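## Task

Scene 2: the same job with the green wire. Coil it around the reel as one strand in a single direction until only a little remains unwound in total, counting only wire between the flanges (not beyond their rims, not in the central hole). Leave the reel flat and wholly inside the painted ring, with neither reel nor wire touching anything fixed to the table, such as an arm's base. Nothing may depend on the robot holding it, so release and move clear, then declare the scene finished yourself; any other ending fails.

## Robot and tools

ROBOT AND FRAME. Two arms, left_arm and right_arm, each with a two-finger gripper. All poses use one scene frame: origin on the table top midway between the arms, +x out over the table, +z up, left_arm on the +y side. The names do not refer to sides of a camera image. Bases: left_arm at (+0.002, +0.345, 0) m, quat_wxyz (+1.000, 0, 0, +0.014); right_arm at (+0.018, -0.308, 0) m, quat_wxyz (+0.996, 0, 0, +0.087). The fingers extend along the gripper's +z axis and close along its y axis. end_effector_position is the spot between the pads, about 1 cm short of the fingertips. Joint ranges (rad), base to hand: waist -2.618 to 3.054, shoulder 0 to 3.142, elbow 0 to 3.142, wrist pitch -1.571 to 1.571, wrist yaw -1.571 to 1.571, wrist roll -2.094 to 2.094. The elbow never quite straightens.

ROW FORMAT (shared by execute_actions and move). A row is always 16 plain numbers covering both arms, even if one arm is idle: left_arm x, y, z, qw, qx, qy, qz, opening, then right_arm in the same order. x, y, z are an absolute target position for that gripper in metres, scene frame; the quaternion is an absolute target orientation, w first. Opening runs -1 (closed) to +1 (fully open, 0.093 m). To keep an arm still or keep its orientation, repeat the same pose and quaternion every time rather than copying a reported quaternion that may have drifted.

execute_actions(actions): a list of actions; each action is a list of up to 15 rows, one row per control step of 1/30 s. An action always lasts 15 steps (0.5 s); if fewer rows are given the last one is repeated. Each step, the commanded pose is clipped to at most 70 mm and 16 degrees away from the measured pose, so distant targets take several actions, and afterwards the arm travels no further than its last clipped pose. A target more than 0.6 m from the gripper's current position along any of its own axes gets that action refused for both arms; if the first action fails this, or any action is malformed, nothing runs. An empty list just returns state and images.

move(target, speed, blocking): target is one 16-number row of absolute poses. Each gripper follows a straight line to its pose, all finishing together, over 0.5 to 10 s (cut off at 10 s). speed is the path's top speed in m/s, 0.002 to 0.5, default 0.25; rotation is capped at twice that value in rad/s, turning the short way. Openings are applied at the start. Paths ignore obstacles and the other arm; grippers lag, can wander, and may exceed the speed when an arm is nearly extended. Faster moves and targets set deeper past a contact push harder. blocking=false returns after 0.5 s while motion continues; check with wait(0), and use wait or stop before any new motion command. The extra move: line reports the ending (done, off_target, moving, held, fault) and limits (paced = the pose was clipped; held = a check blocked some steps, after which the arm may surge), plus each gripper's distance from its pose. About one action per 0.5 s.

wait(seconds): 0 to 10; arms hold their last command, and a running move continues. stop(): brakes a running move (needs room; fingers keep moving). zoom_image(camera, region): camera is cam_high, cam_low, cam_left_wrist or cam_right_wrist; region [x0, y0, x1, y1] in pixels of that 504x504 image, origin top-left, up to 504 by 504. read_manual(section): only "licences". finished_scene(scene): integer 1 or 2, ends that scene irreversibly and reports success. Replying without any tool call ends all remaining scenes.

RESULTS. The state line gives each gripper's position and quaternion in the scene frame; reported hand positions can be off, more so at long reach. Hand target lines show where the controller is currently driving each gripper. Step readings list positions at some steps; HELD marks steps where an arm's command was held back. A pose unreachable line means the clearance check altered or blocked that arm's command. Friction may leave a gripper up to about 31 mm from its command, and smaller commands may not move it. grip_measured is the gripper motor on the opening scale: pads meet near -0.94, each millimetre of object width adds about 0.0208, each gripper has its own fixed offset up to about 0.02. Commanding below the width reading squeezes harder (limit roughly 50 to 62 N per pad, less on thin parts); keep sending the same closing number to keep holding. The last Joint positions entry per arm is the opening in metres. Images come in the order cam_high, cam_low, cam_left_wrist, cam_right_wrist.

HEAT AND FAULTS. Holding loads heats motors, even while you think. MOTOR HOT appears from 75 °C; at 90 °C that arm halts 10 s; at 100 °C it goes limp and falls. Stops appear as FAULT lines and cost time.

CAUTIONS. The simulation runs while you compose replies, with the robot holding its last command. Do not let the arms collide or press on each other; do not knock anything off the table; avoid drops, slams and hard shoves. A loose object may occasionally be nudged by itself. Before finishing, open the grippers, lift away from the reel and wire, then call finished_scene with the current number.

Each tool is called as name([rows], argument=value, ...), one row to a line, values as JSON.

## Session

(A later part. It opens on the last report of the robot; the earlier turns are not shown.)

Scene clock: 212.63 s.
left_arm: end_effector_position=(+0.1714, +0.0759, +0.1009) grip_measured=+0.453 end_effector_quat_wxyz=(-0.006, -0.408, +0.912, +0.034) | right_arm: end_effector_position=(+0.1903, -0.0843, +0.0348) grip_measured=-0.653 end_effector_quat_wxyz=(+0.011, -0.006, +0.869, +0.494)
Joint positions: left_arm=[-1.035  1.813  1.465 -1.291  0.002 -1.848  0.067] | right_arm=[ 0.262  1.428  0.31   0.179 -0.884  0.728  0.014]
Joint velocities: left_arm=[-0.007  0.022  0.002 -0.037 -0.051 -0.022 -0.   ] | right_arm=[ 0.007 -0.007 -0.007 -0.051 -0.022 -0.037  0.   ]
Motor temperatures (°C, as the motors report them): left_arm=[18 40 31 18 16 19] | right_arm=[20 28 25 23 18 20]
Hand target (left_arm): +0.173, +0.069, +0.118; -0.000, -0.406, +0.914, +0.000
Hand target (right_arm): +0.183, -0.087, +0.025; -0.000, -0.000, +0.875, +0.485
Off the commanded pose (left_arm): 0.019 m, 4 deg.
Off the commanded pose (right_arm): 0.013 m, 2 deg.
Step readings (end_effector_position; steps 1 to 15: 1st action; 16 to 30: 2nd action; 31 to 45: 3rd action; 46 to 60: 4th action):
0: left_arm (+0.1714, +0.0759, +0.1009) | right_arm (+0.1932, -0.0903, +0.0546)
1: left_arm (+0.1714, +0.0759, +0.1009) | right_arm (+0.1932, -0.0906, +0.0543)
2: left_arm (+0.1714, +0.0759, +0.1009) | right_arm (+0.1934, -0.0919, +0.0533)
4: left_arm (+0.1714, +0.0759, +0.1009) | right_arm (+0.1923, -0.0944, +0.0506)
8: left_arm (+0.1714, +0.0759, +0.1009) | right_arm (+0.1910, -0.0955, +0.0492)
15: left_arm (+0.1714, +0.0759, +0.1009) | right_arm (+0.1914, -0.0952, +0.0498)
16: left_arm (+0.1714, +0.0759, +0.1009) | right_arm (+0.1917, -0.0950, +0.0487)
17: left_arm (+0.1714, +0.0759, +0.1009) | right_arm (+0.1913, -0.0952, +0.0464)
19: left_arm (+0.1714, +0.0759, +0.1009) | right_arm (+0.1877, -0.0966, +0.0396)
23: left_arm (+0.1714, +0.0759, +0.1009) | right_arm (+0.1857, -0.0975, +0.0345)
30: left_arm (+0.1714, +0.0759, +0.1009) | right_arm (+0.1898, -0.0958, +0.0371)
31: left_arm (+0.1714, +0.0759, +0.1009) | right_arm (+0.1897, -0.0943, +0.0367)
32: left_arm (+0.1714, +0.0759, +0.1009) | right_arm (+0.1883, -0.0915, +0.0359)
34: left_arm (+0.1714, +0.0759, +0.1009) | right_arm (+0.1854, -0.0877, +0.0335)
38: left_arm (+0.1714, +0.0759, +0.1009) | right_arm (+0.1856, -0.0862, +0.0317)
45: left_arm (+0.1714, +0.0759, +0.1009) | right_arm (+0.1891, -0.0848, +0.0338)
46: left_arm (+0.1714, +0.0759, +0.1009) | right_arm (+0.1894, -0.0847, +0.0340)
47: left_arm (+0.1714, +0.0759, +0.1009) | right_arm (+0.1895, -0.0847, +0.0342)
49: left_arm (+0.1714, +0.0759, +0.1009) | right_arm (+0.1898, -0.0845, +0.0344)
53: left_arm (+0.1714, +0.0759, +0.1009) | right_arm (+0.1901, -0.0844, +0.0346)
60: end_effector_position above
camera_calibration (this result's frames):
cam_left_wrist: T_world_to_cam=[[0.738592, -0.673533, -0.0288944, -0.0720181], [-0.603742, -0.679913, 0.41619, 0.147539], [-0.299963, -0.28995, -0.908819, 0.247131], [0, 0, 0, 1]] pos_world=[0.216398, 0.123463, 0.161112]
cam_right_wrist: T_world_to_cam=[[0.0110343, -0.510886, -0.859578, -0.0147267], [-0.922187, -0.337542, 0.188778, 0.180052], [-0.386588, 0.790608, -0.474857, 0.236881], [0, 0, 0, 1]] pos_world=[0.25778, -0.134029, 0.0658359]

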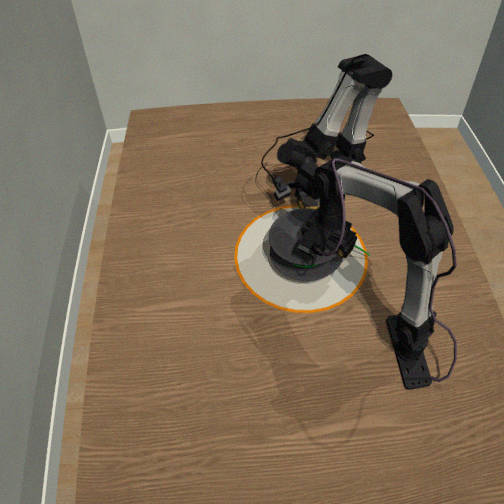

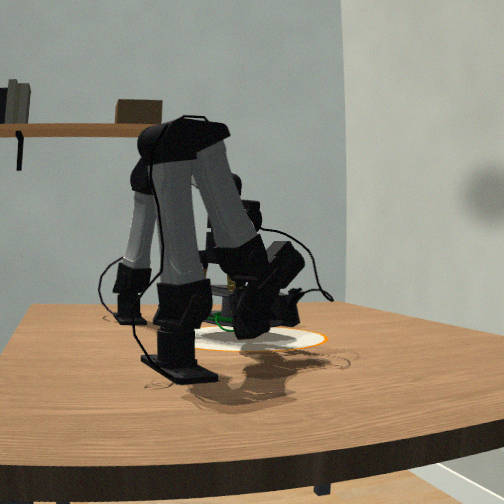

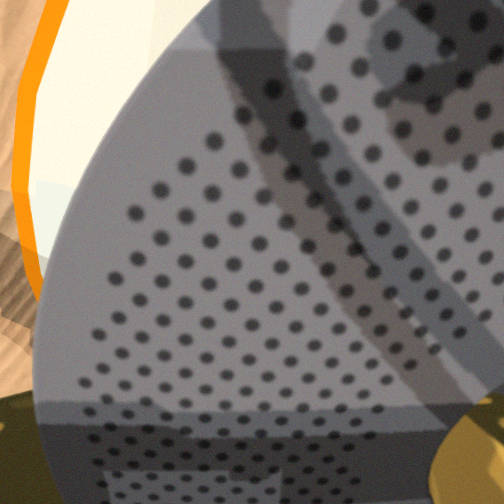

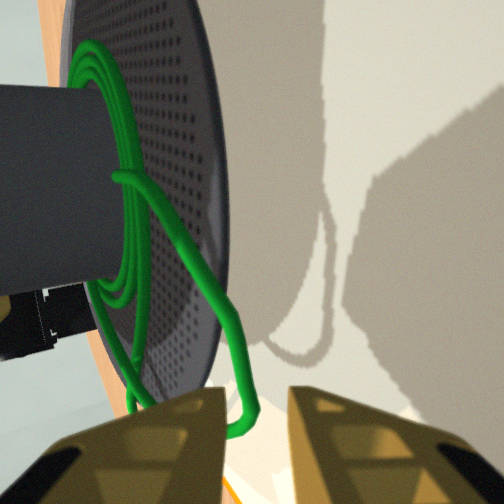

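execute_actions([
  [[0.173,0.069,0.118,0,-0.4067,0.9135,0,0.4,0.184,-0.079,0.019,0,0,0.8746,0.4848,-0.65]],
  [[0.173,0.069,0.118,0,-0.4067,0.9135,0,0.4,0.185,-0.072,0.015,0,0,0.8746,0.4848,-0.65]],
  [[0.173,0.069,0.118,0,-0.4067,0.9135,0,0.4,0.185,-0.072,0.015,0,0,0.8746,0.4848,-0.65]],
])

Scene clock: 214.67 s.
left_arm: end_effector_position=(+0.1714, +0.0759, +0.1009) grip_measured=+0.453 end_effector_quat_wxyz=(-0.006, -0.408, +0.912, +0.034) | right_arm: end_effector_position=(+0.1927, -0.0694, +0.0262) grip_measured=-0.653 end_effector_quat_wxyz=(+0.011, -0.007, +0.869, +0.495)
Joint positions: left_arm=[-1.035  1.813  1.465 -1.291  0.002 -1.848  0.067] | right_arm=[ 0.324  1.519  0.31   0.328 -0.848  0.804  0.014]
Joint velocities: left_arm=[ 0.002 -0.017 -0.007  0.007 -0.022 -0.037 -0.   ] | right_arm=[-0.002 -0.017 -0.017 -0.007 -0.037  0.007  0.   ]
Motor temperatures (°C, as the motors report them): left_arm=[18 40 31 18 16 19] | right_arm=[20 28 25 23 18 20]
Hand target (left_arm): +0.173, +0.069, +0.118; -0.000, -0.406, +0.914, +0.000
Hand target (right_arm): +0.185, -0.073, +0.016; -0.000, -0.000, +0.875, +0.485
Off the commanded pose (left_arm): 0.019 m, 4 deg.
Off the commanded pose (right_arm): 0.014 m, 2 deg.
Step readings (end_effector_position; steps 1 to 15: 1st action; 16 to 30: 2nd action; 31 to 45: 3rd action):
0: left_arm (+0.1714, +0.0759, +0.1009) | right_arm (+0.1903, -0.0843, +0.0348)
1: left_arm (+0.1714, +0.0759, +0.1009) | right_arm (+0.1903, -0.0833, +0.0341)
2: left_arm (+0.1714, +0.0759, +0.1009) | right_arm (+0.1896, -0.0814, +0.0328)
4: left_arm (+0.1714, +0.0759, +0.1009) | right_arm (+0.1876, -0.0791, +0.0297)
8: left_arm (+0.1714, +0.0759, +0.1009) | right_arm (+0.1888, -0.0777, +0.0285)
15: left_arm (+0.1714, +0.0759, +0.1009) | right_arm (+0.1915, -0.0768, +0.0301)
16: left_arm (+0.1714, +0.0759, +0.1009) | right_arm (+0.1915, -0.0759, +0.0295)
17: left_arm (+0.1714, +0.0759, +0.1009) | right_arm (+0.1909, -0.0741, +0.0283)
19: left_arm (+0.1714, +0.0759, +0.1009) | right_arm (+0.1888, -0.0719, +0.0253)
23: left_arm (+0.1714, +0.0759, +0.1009) | right_arm (+0.1897, -0.0705, +0.0243)
30: left_arm (+0.1714, +0.0759, +0.1009) | right_arm (+0.1921, -0.0697, +0.0257)
31: left_arm (+0.1714, +0.0759, +0.1009) | right_arm (+0.1923, -0.0696, +0.0258)
32: left_arm (+0.1714, +0.0759, +0.1009) | right_arm (+0.1924, -0.0695, +0.0259)
34: left_arm (+0.1714, +0.0759, +0.1009) | right_arm (+0.1925, -0.0695, +0.0261)
38: left_arm (+0.1714, +0.0759, +0.1009) | right_arm (+0.1927, -0.0694, +0.0262)
45: end_effector_position above
camera_calibration (this result's frames):
cam_left_wrist: T_world_to_cam=[[0.738592, -0.673533, -0.0288944, -0.0720181], [-0.603742, -0.679913, 0.41619, 0.147539], [-0.299963, -0.28995, -0.908819, 0.247131], [0, 0, 0, 1]] pos_world=[0.216398, 0.123463, 0.161112]
cam_right_wrist: T_world_to_cam=[[0.0118817, -0.509308, -0.860502, -0.0145051], [-0.921694, -0.339273, 0.18808, 0.188756], [-0.387736, 0.790885, -0.473457, 0.222173], [0, 0, 0, 1]] pos_world=[0.260292, -0.119061, 0.0572064]

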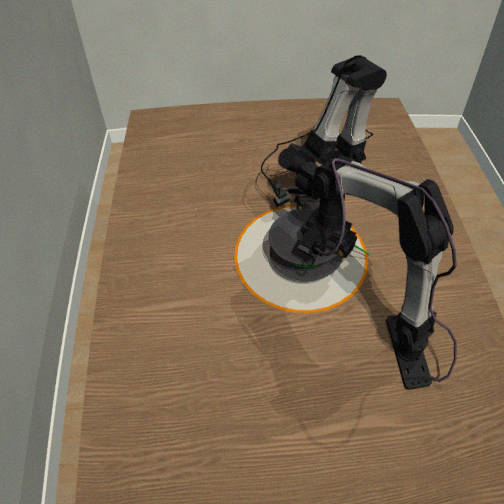

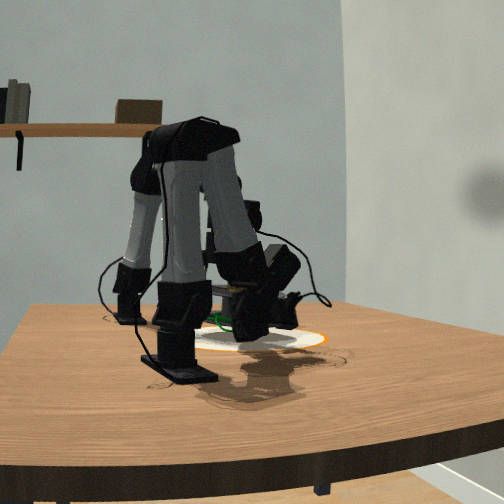

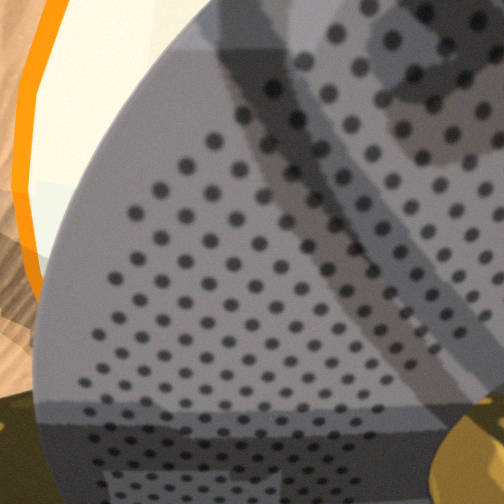

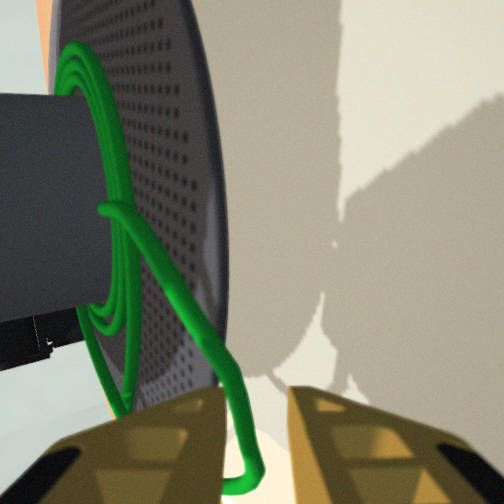

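execute_actions([
  [[0.173,0.069,0.118,0,-0.4067,0.9135,0,0.4,0.185,-0.072,0.015,0,0,0.8746,0.4848,-1]],
  [[0.173,0.069,0.118,0,-0.4067,0.9135,0,0.4,0.185,-0.072,0.015,0,0,0.8746,0.4848,-1]],
])

Scene clock: 215.90 s.
left_arm: end_effector_position=(+0.1714, +0.0759, +0.1009) grip_measured=+0.453 end_effector_quat_wxyz=(-0.006, -0.408, +0.912, +0.034) | right_arm: end_effector_position=(+0.1928, -0.0694, +0.0263) grip_measured=-0.991 end_effector_quat_wxyz=(+0.011, -0.007, +0.869, +0.495)
Joint positions: left_arm=[-1.035  1.813  1.465 -1.291  0.002 -1.848  0.067] | right_arm=[ 0.324  1.519  0.31   0.329 -0.848  0.805  0.   ]
Joint velocities: left_arm=[-0.007 -0.002  0.017 -0.007 -0.037  0.007 -0.001] | right_arm=[-0.007  0.017  0.007  0.007 -0.007  0.022  0.   ]
Motor temperatures (°C, as the motors report them): left_arm=[18 40 31 18 16 19] | right_arm=[20 28 24 23 18 20]
Hand target (left_arm): +0.173, +0.069, +0.118; -0.000, -0.406, +0.914, +0.000
Hand target (right_arm): +0.185, -0.073, +0.016; -0.000, -0.000, +0.875, +0.485
Off the commanded pose (left_arm): 0.019 m, 4 deg.
Off the commanded pose (right_arm): 0.014 m, 2 deg.
Step readings (end_effector_position; steps 1 to 15: 1st action; 16 to 30: 2nd action):
0: left_arm (+0.1714, +0.0759, +0.1009) | right_arm (+0.1927, -0.0694, +0.0262)
1: left_arm (+0.1714, +0.0759, +0.1009) | right_arm (+0.1927, -0.0694, +0.0262)
2: left_arm (+0.1714, +0.0759, +0.1009) | right_arm (+0.1928, -0.0694, +0.0263)
4: left_arm (+0.1714, +0.0759, +0.1009) | right_arm (+0.1928, -0.0694, +0.0263)
8: left_arm (+0.1714, +0.0759, +0.1009) | right_arm (+0.1928, -0.0694, +0.0263)
15: left_arm (+0.1714, +0.0759, +0.1009) | right_arm (+0.1928, -0.0694, +0.0263)
16: left_arm (+0.1714, +0.0759, +0.1009) | right_arm (+0.1928, -0.0694, +0.0263)
17: left_arm (+0.1714, +0.0759, +0.1009) | right_arm (+0.1928, -0.0694, +0.0263)
19: left_arm (+0.1714, +0.0759, +0.1009) | right_arm (+0.1928, -0.0694, +0.0263)
23: left_arm (+0.1714, +0.0759, +0.1009) | right_arm (+0.1928, -0.0694, +0.0263)
30: end_effector_position above
camera_calibration (this result's frames):
cam_left_wrist: T_world_to_cam=[[0.738592, -0.673533, -0.0288944, -0.0720181], [-0.603742, -0.679913, 0.41619, 0.147539], [-0.299963, -0.28995, -0.908819, 0.247131], [0, 0, 0, 1]] pos_world=[0.216398, 0.123463, 0.161112]
cam_right_wrist: T_world_to_cam=[[0.0117887, -0.50915, -0.860597, -0.0144222], [-0.921761, -0.339129, 0.18801, 0.188825], [-0.387579, 0.791049, -0.473312, 0.222169], [0, 0, 0, 1]] pos_world=[0.26033, -0.119054, 0.0572426]

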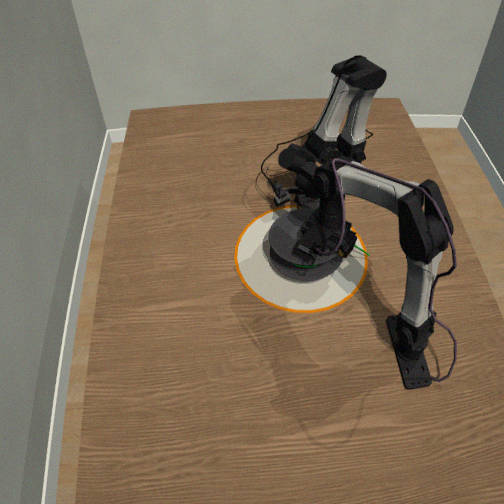

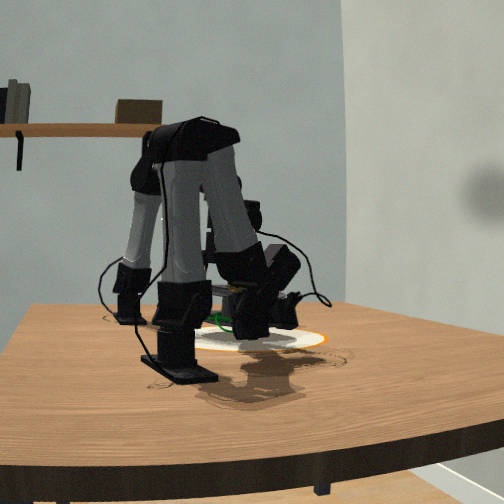

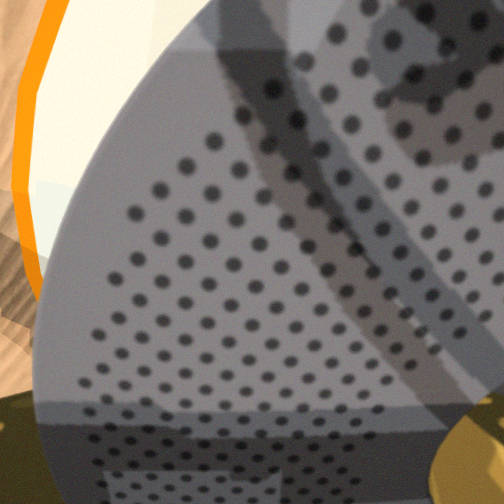

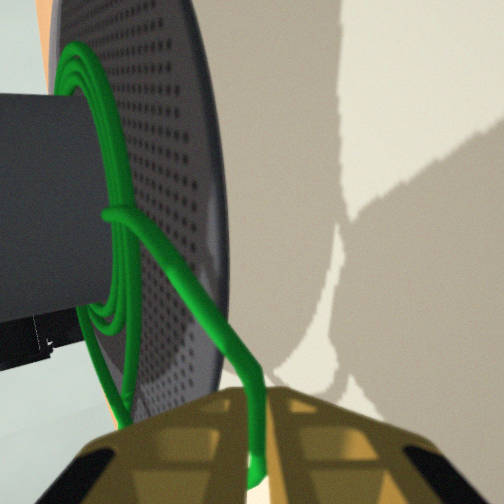

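execute_actions([
  [[0.173,0.069,0.118,0,-0.4067,0.9135,0,0.4,0.187,-0.086,0.02,0,0,0.8746,0.4848,-1]],
  [[0.173,0.069,0.118,0,-0.4067,0.9135,0,0.4,0.191,-0.086,0.045,0,0,0.8746,0.4848,-1]],
  [[0.173,0.069,0.118,0,-0.4067,0.9135,0,0.4,0.197,-0.084,0.062,0,0,0.8746,0.4848,-1]],
  [[0.173,0.069,0.118,0,-0.4067,0.9135,0,0.4,0.20,-0.074,0.060,0,0,0.8746,0.4848,-1]],
  [[0.173,0.069,0.118,0,-0.4067,0.9135,0,0.4,0.20,-0.067,0.058,0,0,0.8746,0.4848,-1]],
])

Scene clock: 220.83 s.
left_arm: end_effector_position=(+0.1714, +0.0759, +0.1009) grip_measured=+0.453 end_effector_quat_wxyz=(-0.006, -0.408, +0.912, +0.034) | right_arm: end_effector_position=(+0.1932, -0.0723, +0.0557) grip_measured=-0.991 end_effector_quat_wxyz=(-0.007, +0.003, +0.875, +0.485)
Joint positions: left_arm=[-1.035  1.813  1.465 -1.291  0.002 -1.848  0.067] | right_arm=[ 0.311  1.369  0.404  0.023 -0.856  0.785  0.   ]
Joint velocities: left_arm=[ 0.007 -0.007 -0.002 -0.022 -0.066 -0.007 -0.001] | right_arm=[-0.007  0.007  0.012  0.022 -0.066  0.066  0.   ]
Motor temperatures (°C, as the motors report them): left_arm=[18 41 31 18 16 19] | right_arm=[20 28 24 24 18 20]
Hand target (left_arm): +0.173, +0.069, +0.118; -0.000, -0.406, +0.914, +0.000
Hand target (right_arm): +0.200, -0.067, +0.058; +0.000, -0.000, +0.875, +0.484
Off the commanded pose (left_arm): 0.019 m, 4 deg.
Off the commanded pose (right_arm): 0.009 m, 1 deg.
Step readings (end_effector_position; steps 1 to 15: 1st action; 16 to 30: 2nd action; 31 to 45: 3rd action; 46 to 60: 4th action; 61 to 75: 5th action):
0: left_arm (+0.1714, +0.0759, +0.1009) | right_arm (+0.1928, -0.0694, +0.0263)
1: left_arm (+0.1714, +0.0759, +0.1009) | right_arm (+0.1929, -0.0707, +0.0259)
2: left_arm (+0.1714, +0.0759, +0.1009) | right_arm (+0.1944, -0.0733, +0.0254)
4: left_arm (+0.1714, +0.0759, +0.1009) | right_arm (+0.1967, -0.0779, +0.0240)
8: left_arm (+0.1714, +0.0759, +0.1009) | right_arm (+0.1950, -0.0804, +0.0225)
15: left_arm (+0.1714, +0.0759, +0.1009) | right_arm (+0.1924, -0.0813, +0.0212)
16: left_arm (+0.1714, +0.0759, +0.1009) | right_arm (+0.1914, -0.0821, +0.0230)
17: left_arm (+0.1714, +0.0759, +0.1009) | right_arm (+0.1901, -0.0831, +0.0271)
19: left_arm (+0.1714, +0.0759, +0.1009) | right_arm (+0.1913, -0.0829, +0.0371)
23: left_arm (+0.1714, +0.0759, +0.1009) | right_arm (+0.1933, -0.0831, +0.0430)
30: left_arm (+0.1714, +0.0759, +0.1009) | right_arm (+0.1873, -0.0860, +0.0384)
31: left_arm (+0.1714, +0.0759, +0.1009) | right_arm (+0.1870, -0.0862, +0.0394)
32: left_arm (+0.1714, +0.0759, +0.1009) | right_arm (+0.1878, -0.0858, +0.0423)
34: left_arm (+0.1714, +0.0759, +0.1009) | right_arm (+0.1929, -0.0834, +0.0508)
38: left_arm (+0.1714, +0.0759, +0.1009) | right_arm (+0.1971, -0.0813, +0.0573)
45: left_arm (+0.1714, +0.0759, +0.1009) | right_arm (+0.1933, -0.0831, +0.0545)
46: left_arm (+0.1714, +0.0759, +0.1009) | right_arm (+0.1931, -0.0827, +0.0546)
47: left_arm (+0.1714, +0.0759, +0.1009) | right_arm (+0.1927, -0.0819, +0.0549)
49: left_arm (+0.1714, +0.0759, +0.1009) | right_arm (+0.1922, -0.0805, +0.0555)
53: left_arm (+0.1714, +0.0759, +0.1009) | right_arm (+0.1927, -0.0798, +0.0562)
60: left_arm (+0.1714, +0.0759, +0.1009) | right_arm (+0.1933, -0.0795, +0.0566)
61: left_arm (+0.1714, +0.0759, +0.1009) | right_arm (+0.1932, -0.0785, +0.0563)
62: left_arm (+0.1714, +0.0759, +0.1009) | right_arm (+0.1923, -0.0766, +0.0559)
64: left_arm (+0.1714, +0.0759, +0.1009) | right_arm (+0.1905, -0.0739, +0.0551)
68: left_arm (+0.1714, +0.0759, +0.1009) | right_arm (+0.1916, -0.0728, +0.0550)
75: end_effector_position above
camera_calibration (this result's frames):
cam_left_wrist: T_world_to_cam=[[0.738592, -0.673533, -0.0288944, -0.0720181], [-0.603742, -0.679913, 0.41619, 0.147539], [-0.299963, -0.28995, -0.908819, 0.247131], [0, 0, 0, 1]] pos_world=[0.216398, 0.123463, 0.161112]
cam_right_wrist: T_world_to_cam=[[-0.0225454, -0.529383, -0.848083, 0.0139153], [-0.912888, -0.334943, 0.233343, 0.178731], [-0.407587, 0.779466, -0.475716, 0.241787], [0, 0, 0, 1]] pos_world=[0.262024, -0.121233, 0.0851176]

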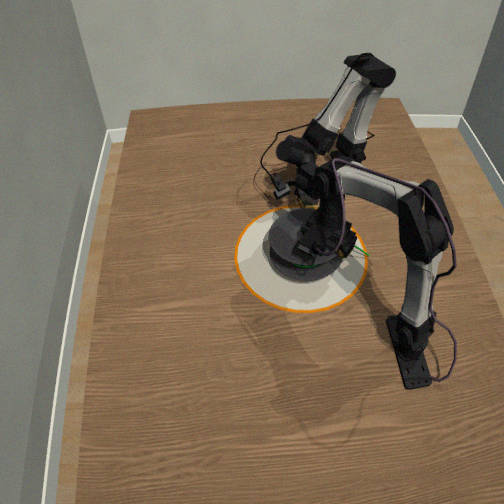

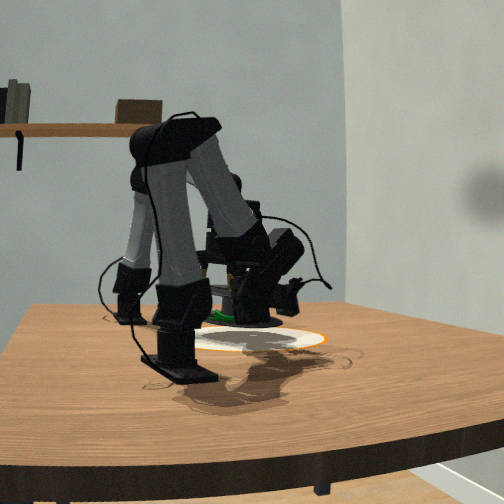

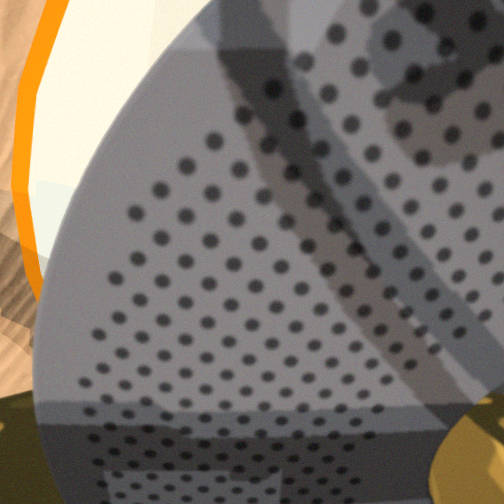

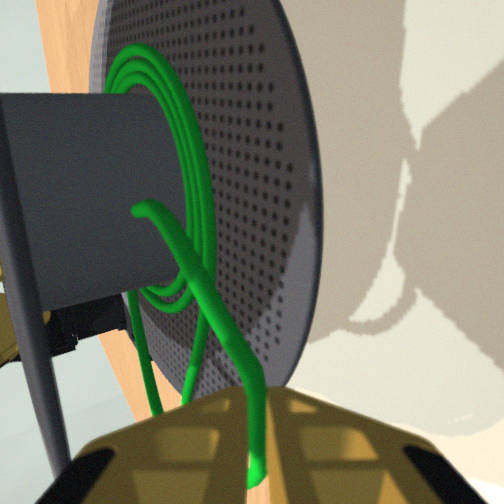

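execute_actions([
  [[0.173,0.069,0.118,0,-0.4067,0.9135,0,0.4,0.202,-0.068,0.056,0.0323,0.0572,0.8727,0.4837,-1]],
  [[0.173,0.069,0.118,0,-0.4067,0.9135,0,0.4,0.202,-0.062,0.054,0.0633,0.1141,0.8671,0.4806,-1]],
  [[0.173,0.069,0.118,0,-0.4067,0.9135,0,0.4,0.202,-0.060,0.054,0.0633,0.1141,0.8671,0.4806,-1]],
])

Scene clock: 223.10 s.
left_arm: end_effector_position=(+0.1714, +0.0759, +0.1009) grip_measured=+0.453 end_effector_quat_wxyz=(-0.006, -0.409, +0.912, +0.034) | right_arm: end_effector_position=(+0.2048, -0.0592, +0.0549) grip_measured=-0.991 end_effector_quat_wxyz=(+0.057, +0.114, +0.869, +0.479)
Joint positions: left_arm=[-1.035  1.813  1.465 -1.291  0.002 -1.852  0.067] | right_arm=[ 0.459  1.301  0.288  0.327 -0.566  1.168  0.   ]
Joint velocities: left_arm=[-0.002 -0.007  0.027 -0.007 -0.007 -0.022 -0.002] | right_arm=[ 0.002  0.007 -0.012  0.051  0.037 -0.051  0.   ]
Motor temperatures (°C, as the motors report them): left_arm=[18 41 31 18 16 19] | right_arm=[20 28 24 24 18 20]
Hand target (left_arm): +0.173, +0.069, +0.118; -0.000, -0.406, +0.914, +0.000
Hand target (right_arm): +0.202, -0.060, +0.054; +0.063, +0.114, +0.868, +0.480
Off the commanded pose (left_arm): 0.019 m, 4 deg.
Off the commanded pose (right_arm): 0.003 m, 1 deg.
Step readings (end_effector_position; steps 1 to 15: 1st action; 16 to 30: 2nd action; 31 to 45: 3rd action):
0: left_arm (+0.1714, +0.0759, +0.1009) | right_arm (+0.1936, -0.0722, +0.0560)
1: left_arm (+0.1714, +0.0759, +0.1009) | right_arm (+0.1949, -0.0717, +0.0555)
2: left_arm (+0.1714, +0.0759, +0.1009) | right_arm (+0.1956, -0.0706, +0.0554)
4: left_arm (+0.1714, +0.0759, +0.1009) | right_arm (+0.1957, -0.0690, +0.0554)
8: left_arm (+0.1714, +0.0759, +0.1009) | right_arm (+0.1991, -0.0681, +0.0549)
15: left_arm (+0.1714, +0.0759, +0.1009) | right_arm (+0.2044, -0.0674, +0.0559)
16: left_arm (+0.1714, +0.0759, +0.1009) | right_arm (+0.2049, -0.0665, +0.0554)
17: left_arm (+0.1714, +0.0759, +0.1009) | right_arm (+0.2020, -0.0643, +0.0552)
19: left_arm (+0.1714, +0.0759, +0.1009) | right_arm (+0.1953, -0.0612, +0.0540)
23: left_arm (+0.1714, +0.0759, +0.1009) | right_arm (+0.1964, -0.0615, +0.0512)
30: left_arm (+0.1714, +0.0759, +0.1009) | right_arm (+0.2038, -0.0609, +0.0537)
31: left_arm (+0.1714, +0.0759, +0.1009) | right_arm (+0.2042, -0.0606, +0.0540)
32: left_arm (+0.1714, +0.0759, +0.1009) | right_arm (+0.2041, -0.0600, +0.0543)
34: left_arm (+0.1714, +0.0759, +0.1009) | right_arm (+0.2042, -0.0592, +0.0549)
38: left_arm (+0.1714, +0.0759, +0.1009) | right_arm (+0.2046, -0.0592, +0.0549)
45: end_effector_position above
camera_calibration (this result's frames):
cam_left_wrist: T_world_to_cam=[[0.7409, -0.670996, -0.0288383, -0.0726121], [-0.60149, -0.682032, 0.415983, 0.147334], [-0.298792, -0.290856, -0.908915, 0.247009], [0, 0, 0, 1]] pos_world=[0.216223, 0.123608, 0.161127]
cam_right_wrist: T_world_to_cam=[[-0.153029, -0.511588, -0.845494, 0.048034], [-0.969216, -0.089294, 0.229451, 0.2202], [-0.192882, 0.854578, -0.482174, 0.196713], [0, 0, 0, 1]] pos_world=[0.258714, -0.123871, 0.0849376]

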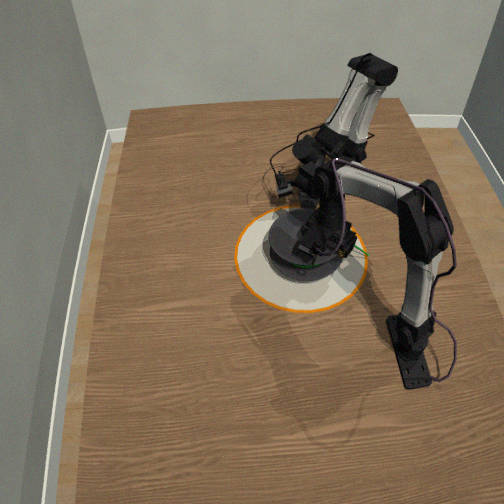

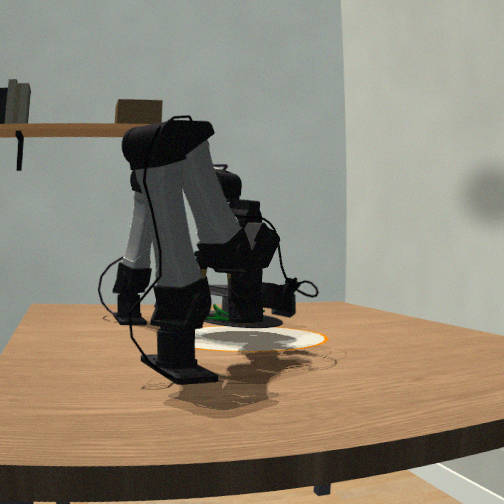

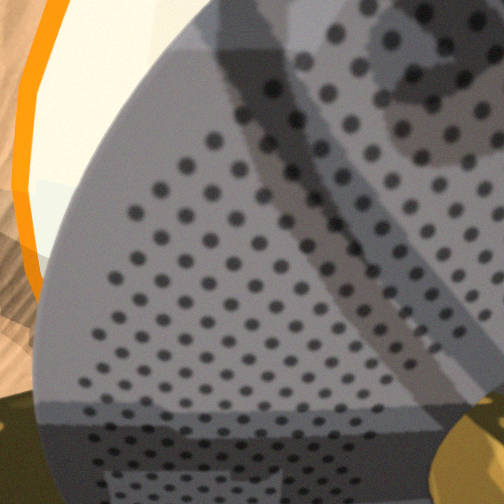

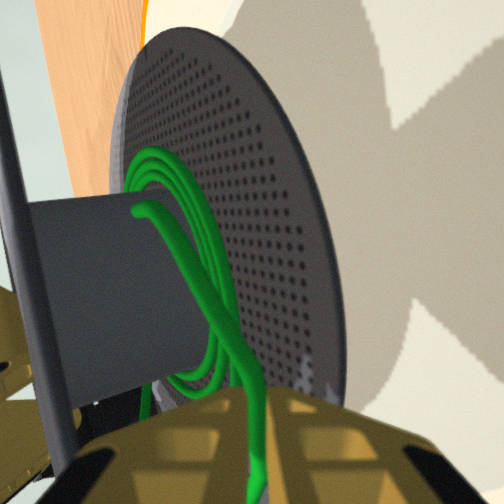

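execute_actions([
  [[0.177,0.073,0.118,0,-0.3665,0.9304,0,0.4,0.202,-0.060,0.054,0.0633,0.1141,0.8671,0.4806,-1]],
  [[0.1812,0.0766,0.118,0,-0.3256,0.9455,0,0.4,0.202,-0.060,0.054,0.0633,0.1141,0.8671,0.4806,-1]],
  [[0.186,0.08,0.118,0,-0.284,0.9588,0,0.4,0.202,-0.060,0.054,0.0633,0.1141,0.8671,0.4806,-1]],
  [[0.1906,0.0827,0.118,0,-0.2419,0.9703,0,0.4,0.202,-0.060,0.054,0.0633,0.1141,0.8671,0.4806,-1]],
  [[0.1906,0.0827,0.118,0,-0.2419,0.9703,0,0.4,0.202,-0.060,0.054,0.0633,0.1141,0.8671,0.4806,-1]],
])

Scene clock: 226.23 s.
left_arm: end_effector_position=(+0.1873, +0.0864, +0.1043) grip_measured=+0.453 end_effector_quat_wxyz=(-0.005, -0.246, +0.969, +0.028) | right_arm: end_effector_position=(+0.2052, -0.0583, +0.0559) grip_measured=-0.991 end_effector_quat_wxyz=(+0.059, +0.113, +0.868, +0.481)
Joint positions: left_arm=[-0.982  1.802  1.465 -1.291 -0.01  -1.452  0.067] | right_arm=[ 0.462  1.301  0.288  0.334 -0.564  1.17   0.   ]
Joint velocities: left_arm=[-0.012 -0.007  0.002  0.037 -0.037 -0.037  0.   ] | right_arm=[ 0.007  0.002  0.012  0.051 -0.051  0.095  0.   ]
Motor temperatures (°C, as the motors report them): left_arm=[18 41 31 18 16 19] | right_arm=[20 28 24 24 18 20]
Hand target (left_arm): +0.190, +0.083, +0.118; +0.000, -0.242, +0.970, +0.000
Hand target (right_arm): +0.202, -0.060, +0.054; +0.063, +0.114, +0.867, +0.480
Off the commanded pose (left_arm): 0.015 m, 3 deg.
Off the commanded pose (right_arm): 0.004 m, 0 deg.
Step readings (end_effector_position; steps 1 to 15: 1st action; 16 to 30: 2nd action; 31 to 45: 3rd action; 46 to 60: 4th action; 61 to 75: 5th action):
0: left_arm (+0.1714, +0.0759, +0.1009) | right_arm (+0.2049, -0.0592, +0.0549)
1: left_arm (+0.1716, +0.0760, +0.1009) | right_arm (+0.2049, -0.0592, +0.0549)
2: left_arm (+0.1725, +0.0765, +0.1009) | right_arm (+0.2046, -0.0590, +0.0549)
4: left_arm (+0.1739, +0.0774, +0.1009) | right_arm (+0.2043, -0.0588, +0.0549)
8: left_arm (+0.1749, +0.0781, +0.1009) | right_arm (+0.2043, -0.0588, +0.0549)
15: left_arm (+0.1755, +0.0785, +0.1009) | right_arm (+0.2043, -0.0588, +0.0549)
16: left_arm (+0.1761, +0.0789, +0.1009) | right_arm (+0.2043, -0.0588, +0.0549)
17: left_arm (+0.1773, +0.0796, +0.1009) | right_arm (+0.2042, -0.0587, +0.0549)
19: left_arm (+0.1789, +0.0807, +0.1015) | right_arm (+0.2042, -0.0587, +0.0549)
23: left_arm (+0.1789, +0.0806, +0.1040) | right_arm (+0.2047, -0.0584, +0.0555)
30: left_arm (+0.1789, +0.0806, +0.1043) | right_arm (+0.2050, -0.0583, +0.0559)
31: left_arm (+0.1793, +0.0808, +0.1043) | right_arm (+0.2050, -0.0583, +0.0559)
32: left_arm (+0.1800, +0.0813, +0.1043) | right_arm (+0.2050, -0.0583, +0.0559)
34: left_arm (+0.1816, +0.0824, +0.1043) | right_arm (+0.2051, -0.0583, +0.0559)
38: left_arm (+0.1829, +0.0833, +0.1043) | right_arm (+0.2051, -0.0583, +0.0560)
45: left_arm (+0.1829, +0.0833, +0.1043) | right_arm (+0.2051, -0.0583, +0.0560)
46: left_arm (+0.1834, +0.0837, +0.1043) | right_arm (+0.2051, -0.0583, +0.0560)
47: left_arm (+0.1843, +0.0843, +0.1043) | right_arm (+0.2051, -0.0583, +0.0560)
49: left_arm (+0.1861, +0.0855, +0.1043) | right_arm (+0.2052, -0.0583, +0.0559)
53: left_arm (+0.1873, +0.0864, +0.1043) | right_arm (+0.2052, -0.0583, +0.0559)
60: left_arm (+0.1873, +0.0864, +0.1043) | right_arm (+0.2052, -0.0583, +0.0559)
61: left_arm (+0.1873, +0.0864, +0.1043) | right_arm (+0.2052, -0.0583, +0.0559)
62: left_arm (+0.1873, +0.0864, +0.1043) | right_arm (+0.2052, -0.0583, +0.0559)
64: left_arm (+0.1873, +0.0864, +0.1043) | right_arm (+0.2052, -0.0583, +0.0559)
68: left_arm (+0.1873, +0.0864, +0.1043) | right_arm (+0.2052, -0.0583, +0.0559)
75: end_effector_position above
camera_calibration (this result's frames):
cam_left_wrist: T_world_to_cam=[[0.469257, -0.88283, -0.0202246, -0.00893464], [-0.793804, -0.431749, 0.428331, 0.175724], [-0.386875, -0.184943, -0.903396, 0.264677], [0, 0, 0, 1]] pos_world=[0.24608, 0.116931, 0.163659]
cam_right_wrist: T_world_to_cam=[[-0.149344, -0.508552, -0.84798, 0.0489982], [-0.970211, -0.0900793, 0.224894, 0.220802], [-0.190756, 0.856306, -0.47995, 0.196044], [0, 0, 0, 1]] pos_world=[0.258938, -0.123066, 0.0859842]

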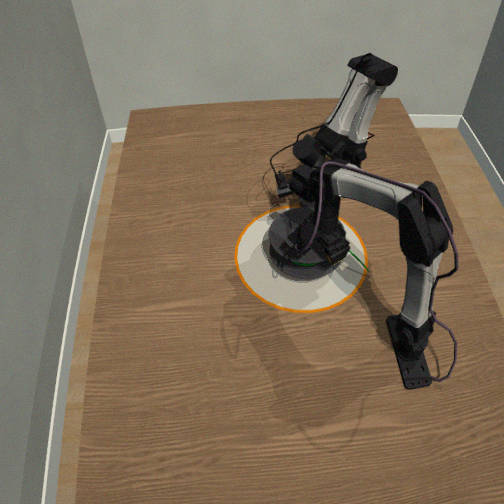

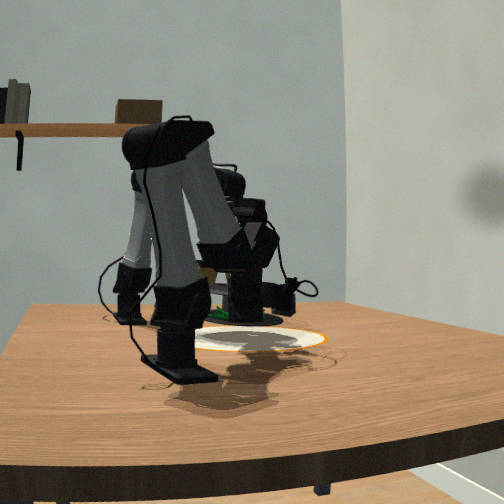

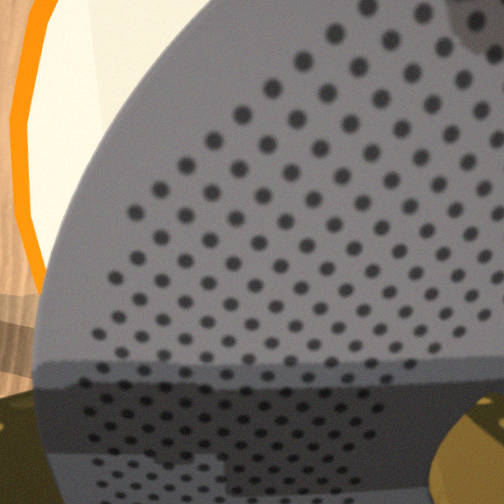

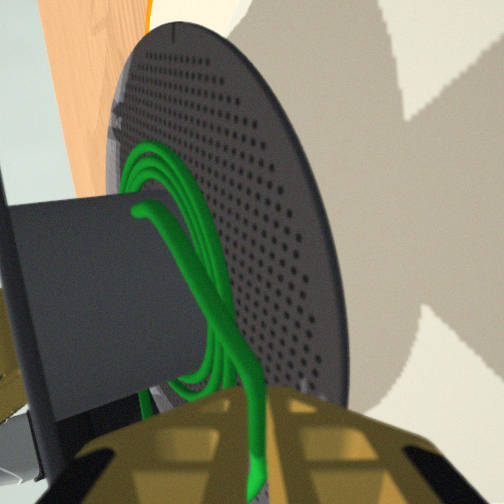

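execute_actions([
  [[0.1956,0.0845,0.116,0,-0.1994,0.9799,0,0.4,0.202,-0.060,0.054,0.0633,0.1141,0.8671,0.4806,-1]],
  [[0.2008,0.0861,0.116,0,-0.1564,0.9877,0,0.4,0.202,-0.060,0.054,0.0633,0.1141,0.8671,0.4806,-1]],
  [[0.2062,0.0875,0.116,0,-0.1132,0.9936,0,0.4,0.202,-0.060,0.054,0.0633,0.1141,0.8671,0.4806,-1]],
  [[0.2117,0.0886,0.116,0,-0.0698,0.9976,0,0.4,0.202,-0.060,0.054,0.0633,0.1141,0.8671,0.4806,-1]],
  [[0.2117,0.0886,0.116,0,-0.0698,0.9976,0,0.4,0.202,-0.060,0.054,0.0633,0.1141,0.8671,0.4806,-1]],
])

Scene clock: 229.37 s.
left_arm: end_effector_position=(+0.2044, +0.0960, +0.1067) grip_measured=+0.454 end_effector_quat_wxyz=(-0.009, -0.068, +0.997, +0.022) | right_arm: end_effector_position=(+0.2055, -0.0581, +0.0563) grip_measured=-0.991 end_effector_quat_wxyz=(+0.060, +0.113, +0.867, +0.481)
Joint positions: left_arm=[-0.921  1.802  1.475 -1.291 -0.01  -1.031  0.067] | right_arm=[ 0.462  1.301  0.288  0.336 -0.564  1.171  0.   ]
Joint velocities: left_arm=[ 0.017 -0.027  0.007  0.007  0.037  0.022 -0.001] | right_arm=[ 0.017 -0.017 -0.002  0.066 -0.037 -0.007  0.   ]
Motor temperatures (°C, as the motors report them): left_arm=[18 41 31 18 16 19] | right_arm=[20 28 24 25 18 20]
Hand target (left_arm): +0.211, +0.089, +0.116; +0.000, -0.069, +0.998, -0.000
Hand target (right_arm): +0.202, -0.060, +0.054; +0.063, +0.114, +0.867, +0.480
Off the commanded pose (left_arm): 0.014 m, 3 deg.
Off the commanded pose (right_arm): 0.005 m, 0 deg.
Step readings (end_effector_position; steps 1 to 15: 1st action; 16 to 30: 2nd action; 31 to 45: 3rd action; 46 to 60: 4th action; 61 to 75: 5th action):
0: left_arm (+0.1873, +0.0864, +0.1043) | right_arm (+0.2052, -0.0583, +0.0559)
1: left_arm (+0.1878, +0.0867, +0.1043) | right_arm (+0.2052, -0.0583, +0.0559)
2: left_arm (+0.1886, +0.0873, +0.1043) | right_arm (+0.2052, -0.0583, +0.0559)
4: left_arm (+0.1903, +0.0886, +0.1043) | right_arm (+0.2052, -0.0583, +0.0559)
8: left_arm (+0.1912, +0.0892, +0.1043) | right_arm (+0.2052, -0.0582, +0.0560)
15: left_arm (+0.1912, +0.0892, +0.1043) | right_arm (+0.2052, -0.0582, +0.0560)
16: left_arm (+0.1917, +0.0896, +0.1043) | right_arm (+0.2052, -0.0582, +0.0560)
17: left_arm (+0.1926, +0.0902, +0.1043) | right_arm (+0.2052, -0.0582, +0.0560)
19: left_arm (+0.1944, +0.0915, +0.1043) | right_arm (+0.2052, -0.0582, +0.0560)
23: left_arm (+0.1952, +0.0921, +0.1043) | right_arm (+0.2052, -0.0582, +0.0561)
30: left_arm (+0.1952, +0.0921, +0.1043) | right_arm (+0.2052, -0.0582, +0.0561)
31: left_arm (+0.1957, +0.0925, +0.1043) | right_arm (+0.2052, -0.0582, +0.0561)
32: left_arm (+0.1965, +0.0931, +0.1043) | right_arm (+0.2052, -0.0582, +0.0561)
34: left_arm (+0.1981, +0.0944, +0.1043) | right_arm (+0.2053, -0.0582, +0.0561)
38: left_arm (+0.1990, +0.0950, +0.1043) | right_arm (+0.2054, -0.0582, +0.0562)
45: left_arm (+0.1990, +0.0950, +0.1043) | right_arm (+0.2054, -0.0582, +0.0562)
46: left_arm (+0.1994, +0.0953, +0.1044) | right_arm (+0.2054, -0.0582, +0.0562)
47: left_arm (+0.2004, +0.0956, +0.1047) | right_arm (+0.2054, -0.0582, +0.0562)
49: left_arm (+0.2026, +0.0958, +0.1058) | right_arm (+0.2055, -0.0581, +0.0563)
53: left_arm (+0.2044, +0.0960, +0.1067) | right_arm (+0.2055, -0.0581, +0.0563)
60: left_arm (+0.2044, +0.0960, +0.1067) | right_arm (+0.2055, -0.0581, +0.0563)
61: left_arm (+0.2044, +0.0960, +0.1067) | right_arm (+0.2055, -0.0581, +0.0563)
62: left_arm (+0.2044, +0.0960, +0.1067) | right_arm (+0.2055, -0.0581, +0.0563)
64: left_arm (+0.2044, +0.0960, +0.1067) | right_arm (+0.2055, -0.0581, +0.0563)
68: left_arm (+0.2044, +0.0960, +0.1067) | right_arm (+0.2055, -0.0581, +0.0563)
75: end_effector_position above
camera_calibration (this result's frames):
cam_left_wrist: T_world_to_cam=[[0.128018, -0.991743, -0.00759668, 0.0704659], [-0.887709, -0.117998, 0.445028, 0.179746], [-0.44225, -0.0502279, -0.895484, 0.272754], [0, 0, 0, 1]] pos_world=[0.271166, 0.104794, 0.164791]
cam_right_wrist: T_world_to_cam=[[-0.14818, -0.50742, -0.848862, 0.0493081], [-0.97063, -0.089874, 0.22316, 0.221224], [-0.189527, 0.856999, -0.4792, 0.195889], [0, 0, 0, 1]] pos_world=[0.25916, -0.122974, 0.0863572]

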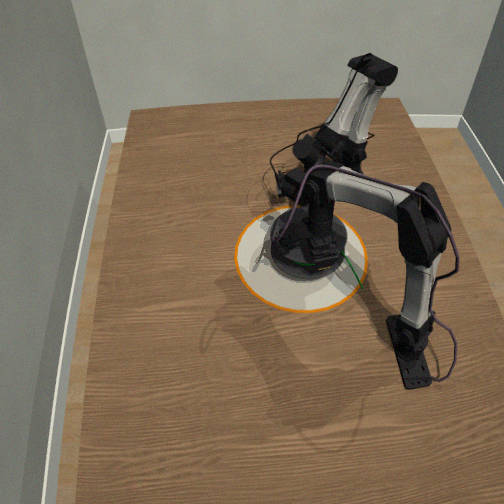

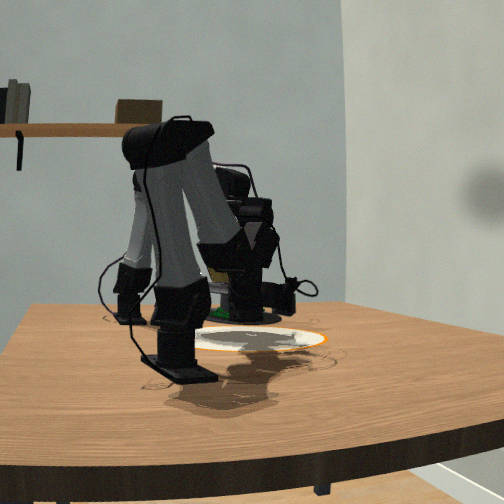

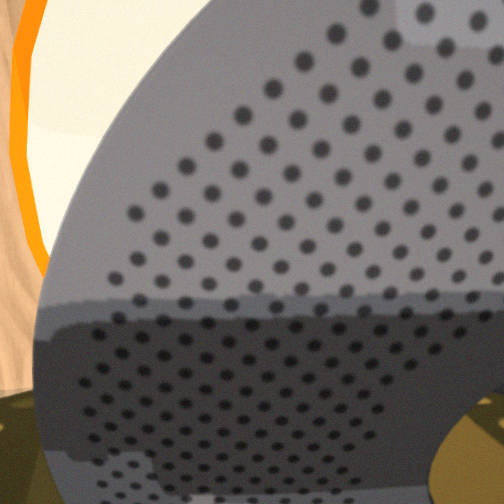

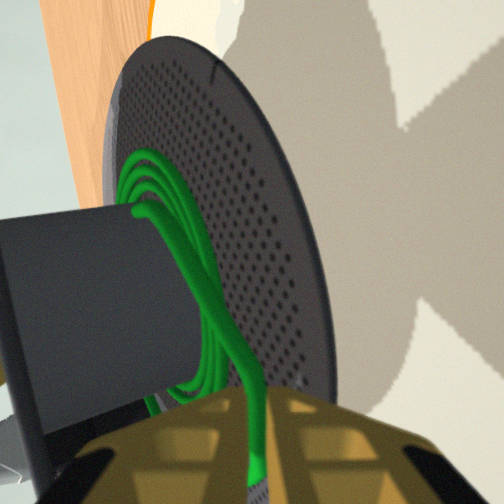

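execute_actions([
  [[0.2117,0.0886,0.116,0,-0.0698,0.9976,0,0.4,0.202,-0.060,0.054,0.0633,0.1141,0.8671,0.4806,-0.8]],
  [[0.2117,0.0886,0.116,0,-0.0698,0.9976,0,0.4,0.200,-0.070,0.058,0.0633,0.1141,0.8671,0.4806,-0.7]],
  [[0.2117,0.0886,0.116,0,-0.0698,0.9976,0,0.4,0.197,-0.09,0.07,0.0633,0.1141,0.8671,0.4806,-0.7]],
  [[0.2117,0.0886,0.116,0,-0.0698,0.9976,0,0.4,0.20,-0.125,0.09,0.0323,0.0572,0.8927,0.45,-0.3]],
  [[0.2117,0.0886,0.116,0,-0.0698,0.9976,0,0.4,0.21,-0.155,0.10,0,0,0.9239,0.3827,0]],
  [[0.2117,0.0886,0.116,0,-0.0698,0.9976,0,0.4,0.21,-0.16,0.10,0,0,0.9239,0.3827,0]],
])

Scene clock: 233.33 s.
left_arm: end_effector_position=(+0.2047, +0.0947, +0.1075) grip_measured=+0.454 end_effector_quat_wxyz=(-0.009, -0.067, +0.997, +0.019) | right_arm: end_effector_position=(+0.2060, -0.1566, +0.1007) grip_measured=-0.003 end_effector_quat_wxyz=(+0.002, -0.004, +0.920, +0.391)
Joint positions: left_arm=[-0.921  1.802  1.479 -1.29  -0.006 -1.029  0.067] | right_arm=[-0.014  1.248  0.713 -0.871 -0.79   0.221  0.045]
Joint velocities: left_arm=[-0.007 -0.007 -0.007  0.037 -0.037  0.007 -0.   ] | right_arm=[ 0.002 -0.007 -0.002  0.007  0.066 -0.007 -0.001]
Motor temperatures (°C, as the motors report them): left_arm=[18 41 31 18 16 19] | right_arm=[20 28 24 25 18 20]
Hand target (left_arm): +0.211, +0.089, +0.116; +0.000, -0.070, +0.998, -0.000
Hand target (right_arm): +0.210, -0.160, +0.100; +0.000, +0.001, +0.924, +0.384
Off the commanded pose (left_arm): 0.013 m, 2 deg.
Off the commanded pose (right_arm): 0.005 m, 1 deg.
Step readings (end_effector_position; steps 1 to 15: 1st action; 16 to 30: 2nd action; 31 to 45: 3rd action; 46 to 60: 4th action; 61 to 75: 5th action; 76 to 90: 6th action):
0: left_arm (+0.2044, +0.0960, +0.1067) | right_arm (+0.2055, -0.0581, +0.0563)
1: left_arm (+0.2044, +0.0960, +0.1067) | right_arm (+0.2055, -0.0581, +0.0563)
2: left_arm (+0.2044, +0.0960, +0.1067) | right_arm (+0.2055, -0.0581, +0.0564)
4: left_arm (+0.2044, +0.0960, +0.1067) | right_arm (+0.2055, -0.0581, +0.0564)
8: left_arm (+0.2044, +0.0960, +0.1067) | right_arm (+0.2055, -0.0581, +0.0564)
15: left_arm (+0.2044, +0.0960, +0.1067) | right_arm (+0.2056, -0.0580, +0.0565)
16: left_arm (+0.2044, +0.0960, +0.1067) | right_arm (+0.2055, -0.0589, +0.0571)
17: left_arm (+0.2044, +0.0953, +0.1070) | right_arm (+0.2051, -0.0610, +0.0574)
19: left_arm (+0.2047, +0.0950, +0.1074) | right_arm (+0.2052, -0.0637, +0.0596)
23: left_arm (+0.2047, +0.0947, +0.1075) | right_arm (+0.2050, -0.0650, +0.0605)
30: left_arm (+0.2047, +0.0947, +0.1075) | right_arm (+0.2048, -0.0653, +0.0604)
31: left_arm (+0.2047, +0.0947, +0.1075) | right_arm (+0.2047, -0.0675, +0.0622)
32: left_arm (+0.2047, +0.0947, +0.1075) | right_arm (+0.2063, -0.0726, +0.0657)
34: left_arm (+0.2047, +0.0947, +0.1075) | right_arm (+0.2104, -0.0793, +0.0751)
38: left_arm (+0.2047, +0.0947, +0.1075) | right_arm (+0.2082, -0.0834, +0.0784)
45: left_arm (+0.2047, +0.0947, +0.1075) | right_arm (+0.2012, -0.0861, +0.0713)
46: left_arm (+0.2047, +0.0947, +0.1075) | right_arm (+0.2011, -0.0904, +0.0724)
47: left_arm (+0.2047, +0.0947, +0.1075) | right_arm (+0.2058, -0.1000, +0.0746)
49: left_arm (+0.2047, +0.0947, +0.1075) | right_arm (+0.2156, -0.1144, +0.0827)
53: left_arm (+0.2047, +0.0947, +0.1075) | right_arm (+0.2186, -0.1207, +0.0969)
60: left_arm (+0.2047, +0.0947, +0.1075) | right_arm (+0.2074, -0.1212, +0.0967)
61: left_arm (+0.2047, +0.0947, +0.1075) | right_arm (+0.2064, -0.1254, +0.0961)
62: left_arm (+0.2047, +0.0947, +0.1075) | right_arm (+0.2100, -0.1328, +0.0977)
64: left_arm (+0.2047, +0.0947, +0.1075) | right_arm (+0.2203, -0.1427, +0.1058)
68: left_arm (+0.2047, +0.0947, +0.1075) | right_arm (+0.2265, -0.1461, +0.1140)
75: left_arm (+0.2047, +0.0947, +0.1075) | right_arm (+0.2122, -0.1500, +0.1037)
76: left_arm (+0.2047, +0.0947, +0.1075) | right_arm (+0.2109, -0.1509, +0.1031)
77: left_arm (+0.2047, +0.0947, +0.1075) | right_arm (+0.2103, -0.1526, +0.1025)
79: left_arm (+0.2047, +0.0947, +0.1075) | right_arm (+0.2095, -0.1551, +0.1016)
83: left_arm (+0.2047, +0.0947, +0.1075) | right_arm (+0.2076, -0.1563, +0.1010)
90: end_effector_position above
camera_calibration (this result's frames):
cam_left_wrist: T_world_to_cam=[[0.125916, -0.992039, -0.00166552, 0.0689498], [-0.887868, -0.113443, 0.445893, 0.178951], [-0.442532, -0.0546665, -0.895085, 0.273953], [0, 0, 0, 1]] pos_world=[0.271436, 0.103678, 0.165533]
cam_right_wrist: T_world_to_cam=[[-0.00133408, -0.693428, -0.720524, -0.0351827], [-0.917769, -0.285281, 0.276252, 0.156146], [-0.397113, 0.661643, -0.636026, 0.329583], [0, 0, 0, 1]] pos_world=[0.274141, -0.197918, 0.141138]

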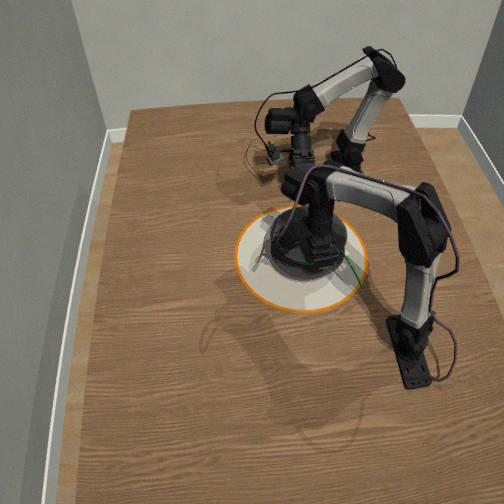

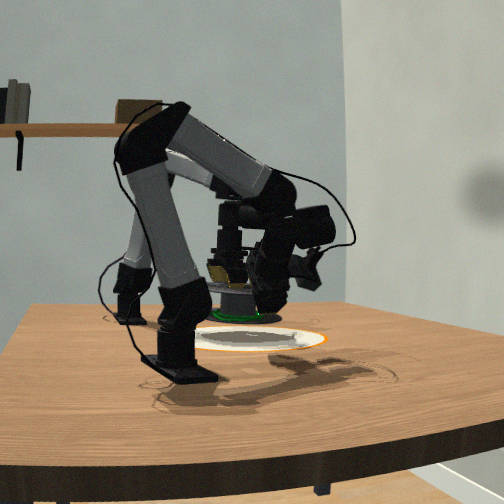

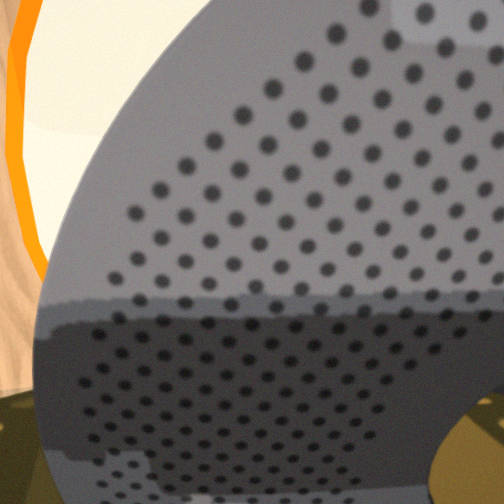

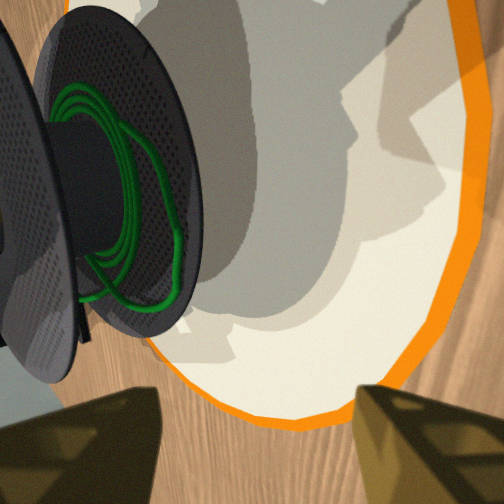

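zoom_image(camera="cam_high", region=[225, 190, 385, 325])

Region (225, 190, 385, 325) of cam_high's 504x504 image, scaled by 3.150, with more detail than that image has; it fills the top 425 rows of this view, and the rest is white.

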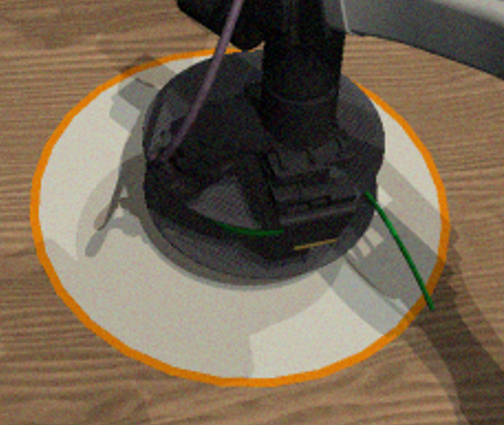

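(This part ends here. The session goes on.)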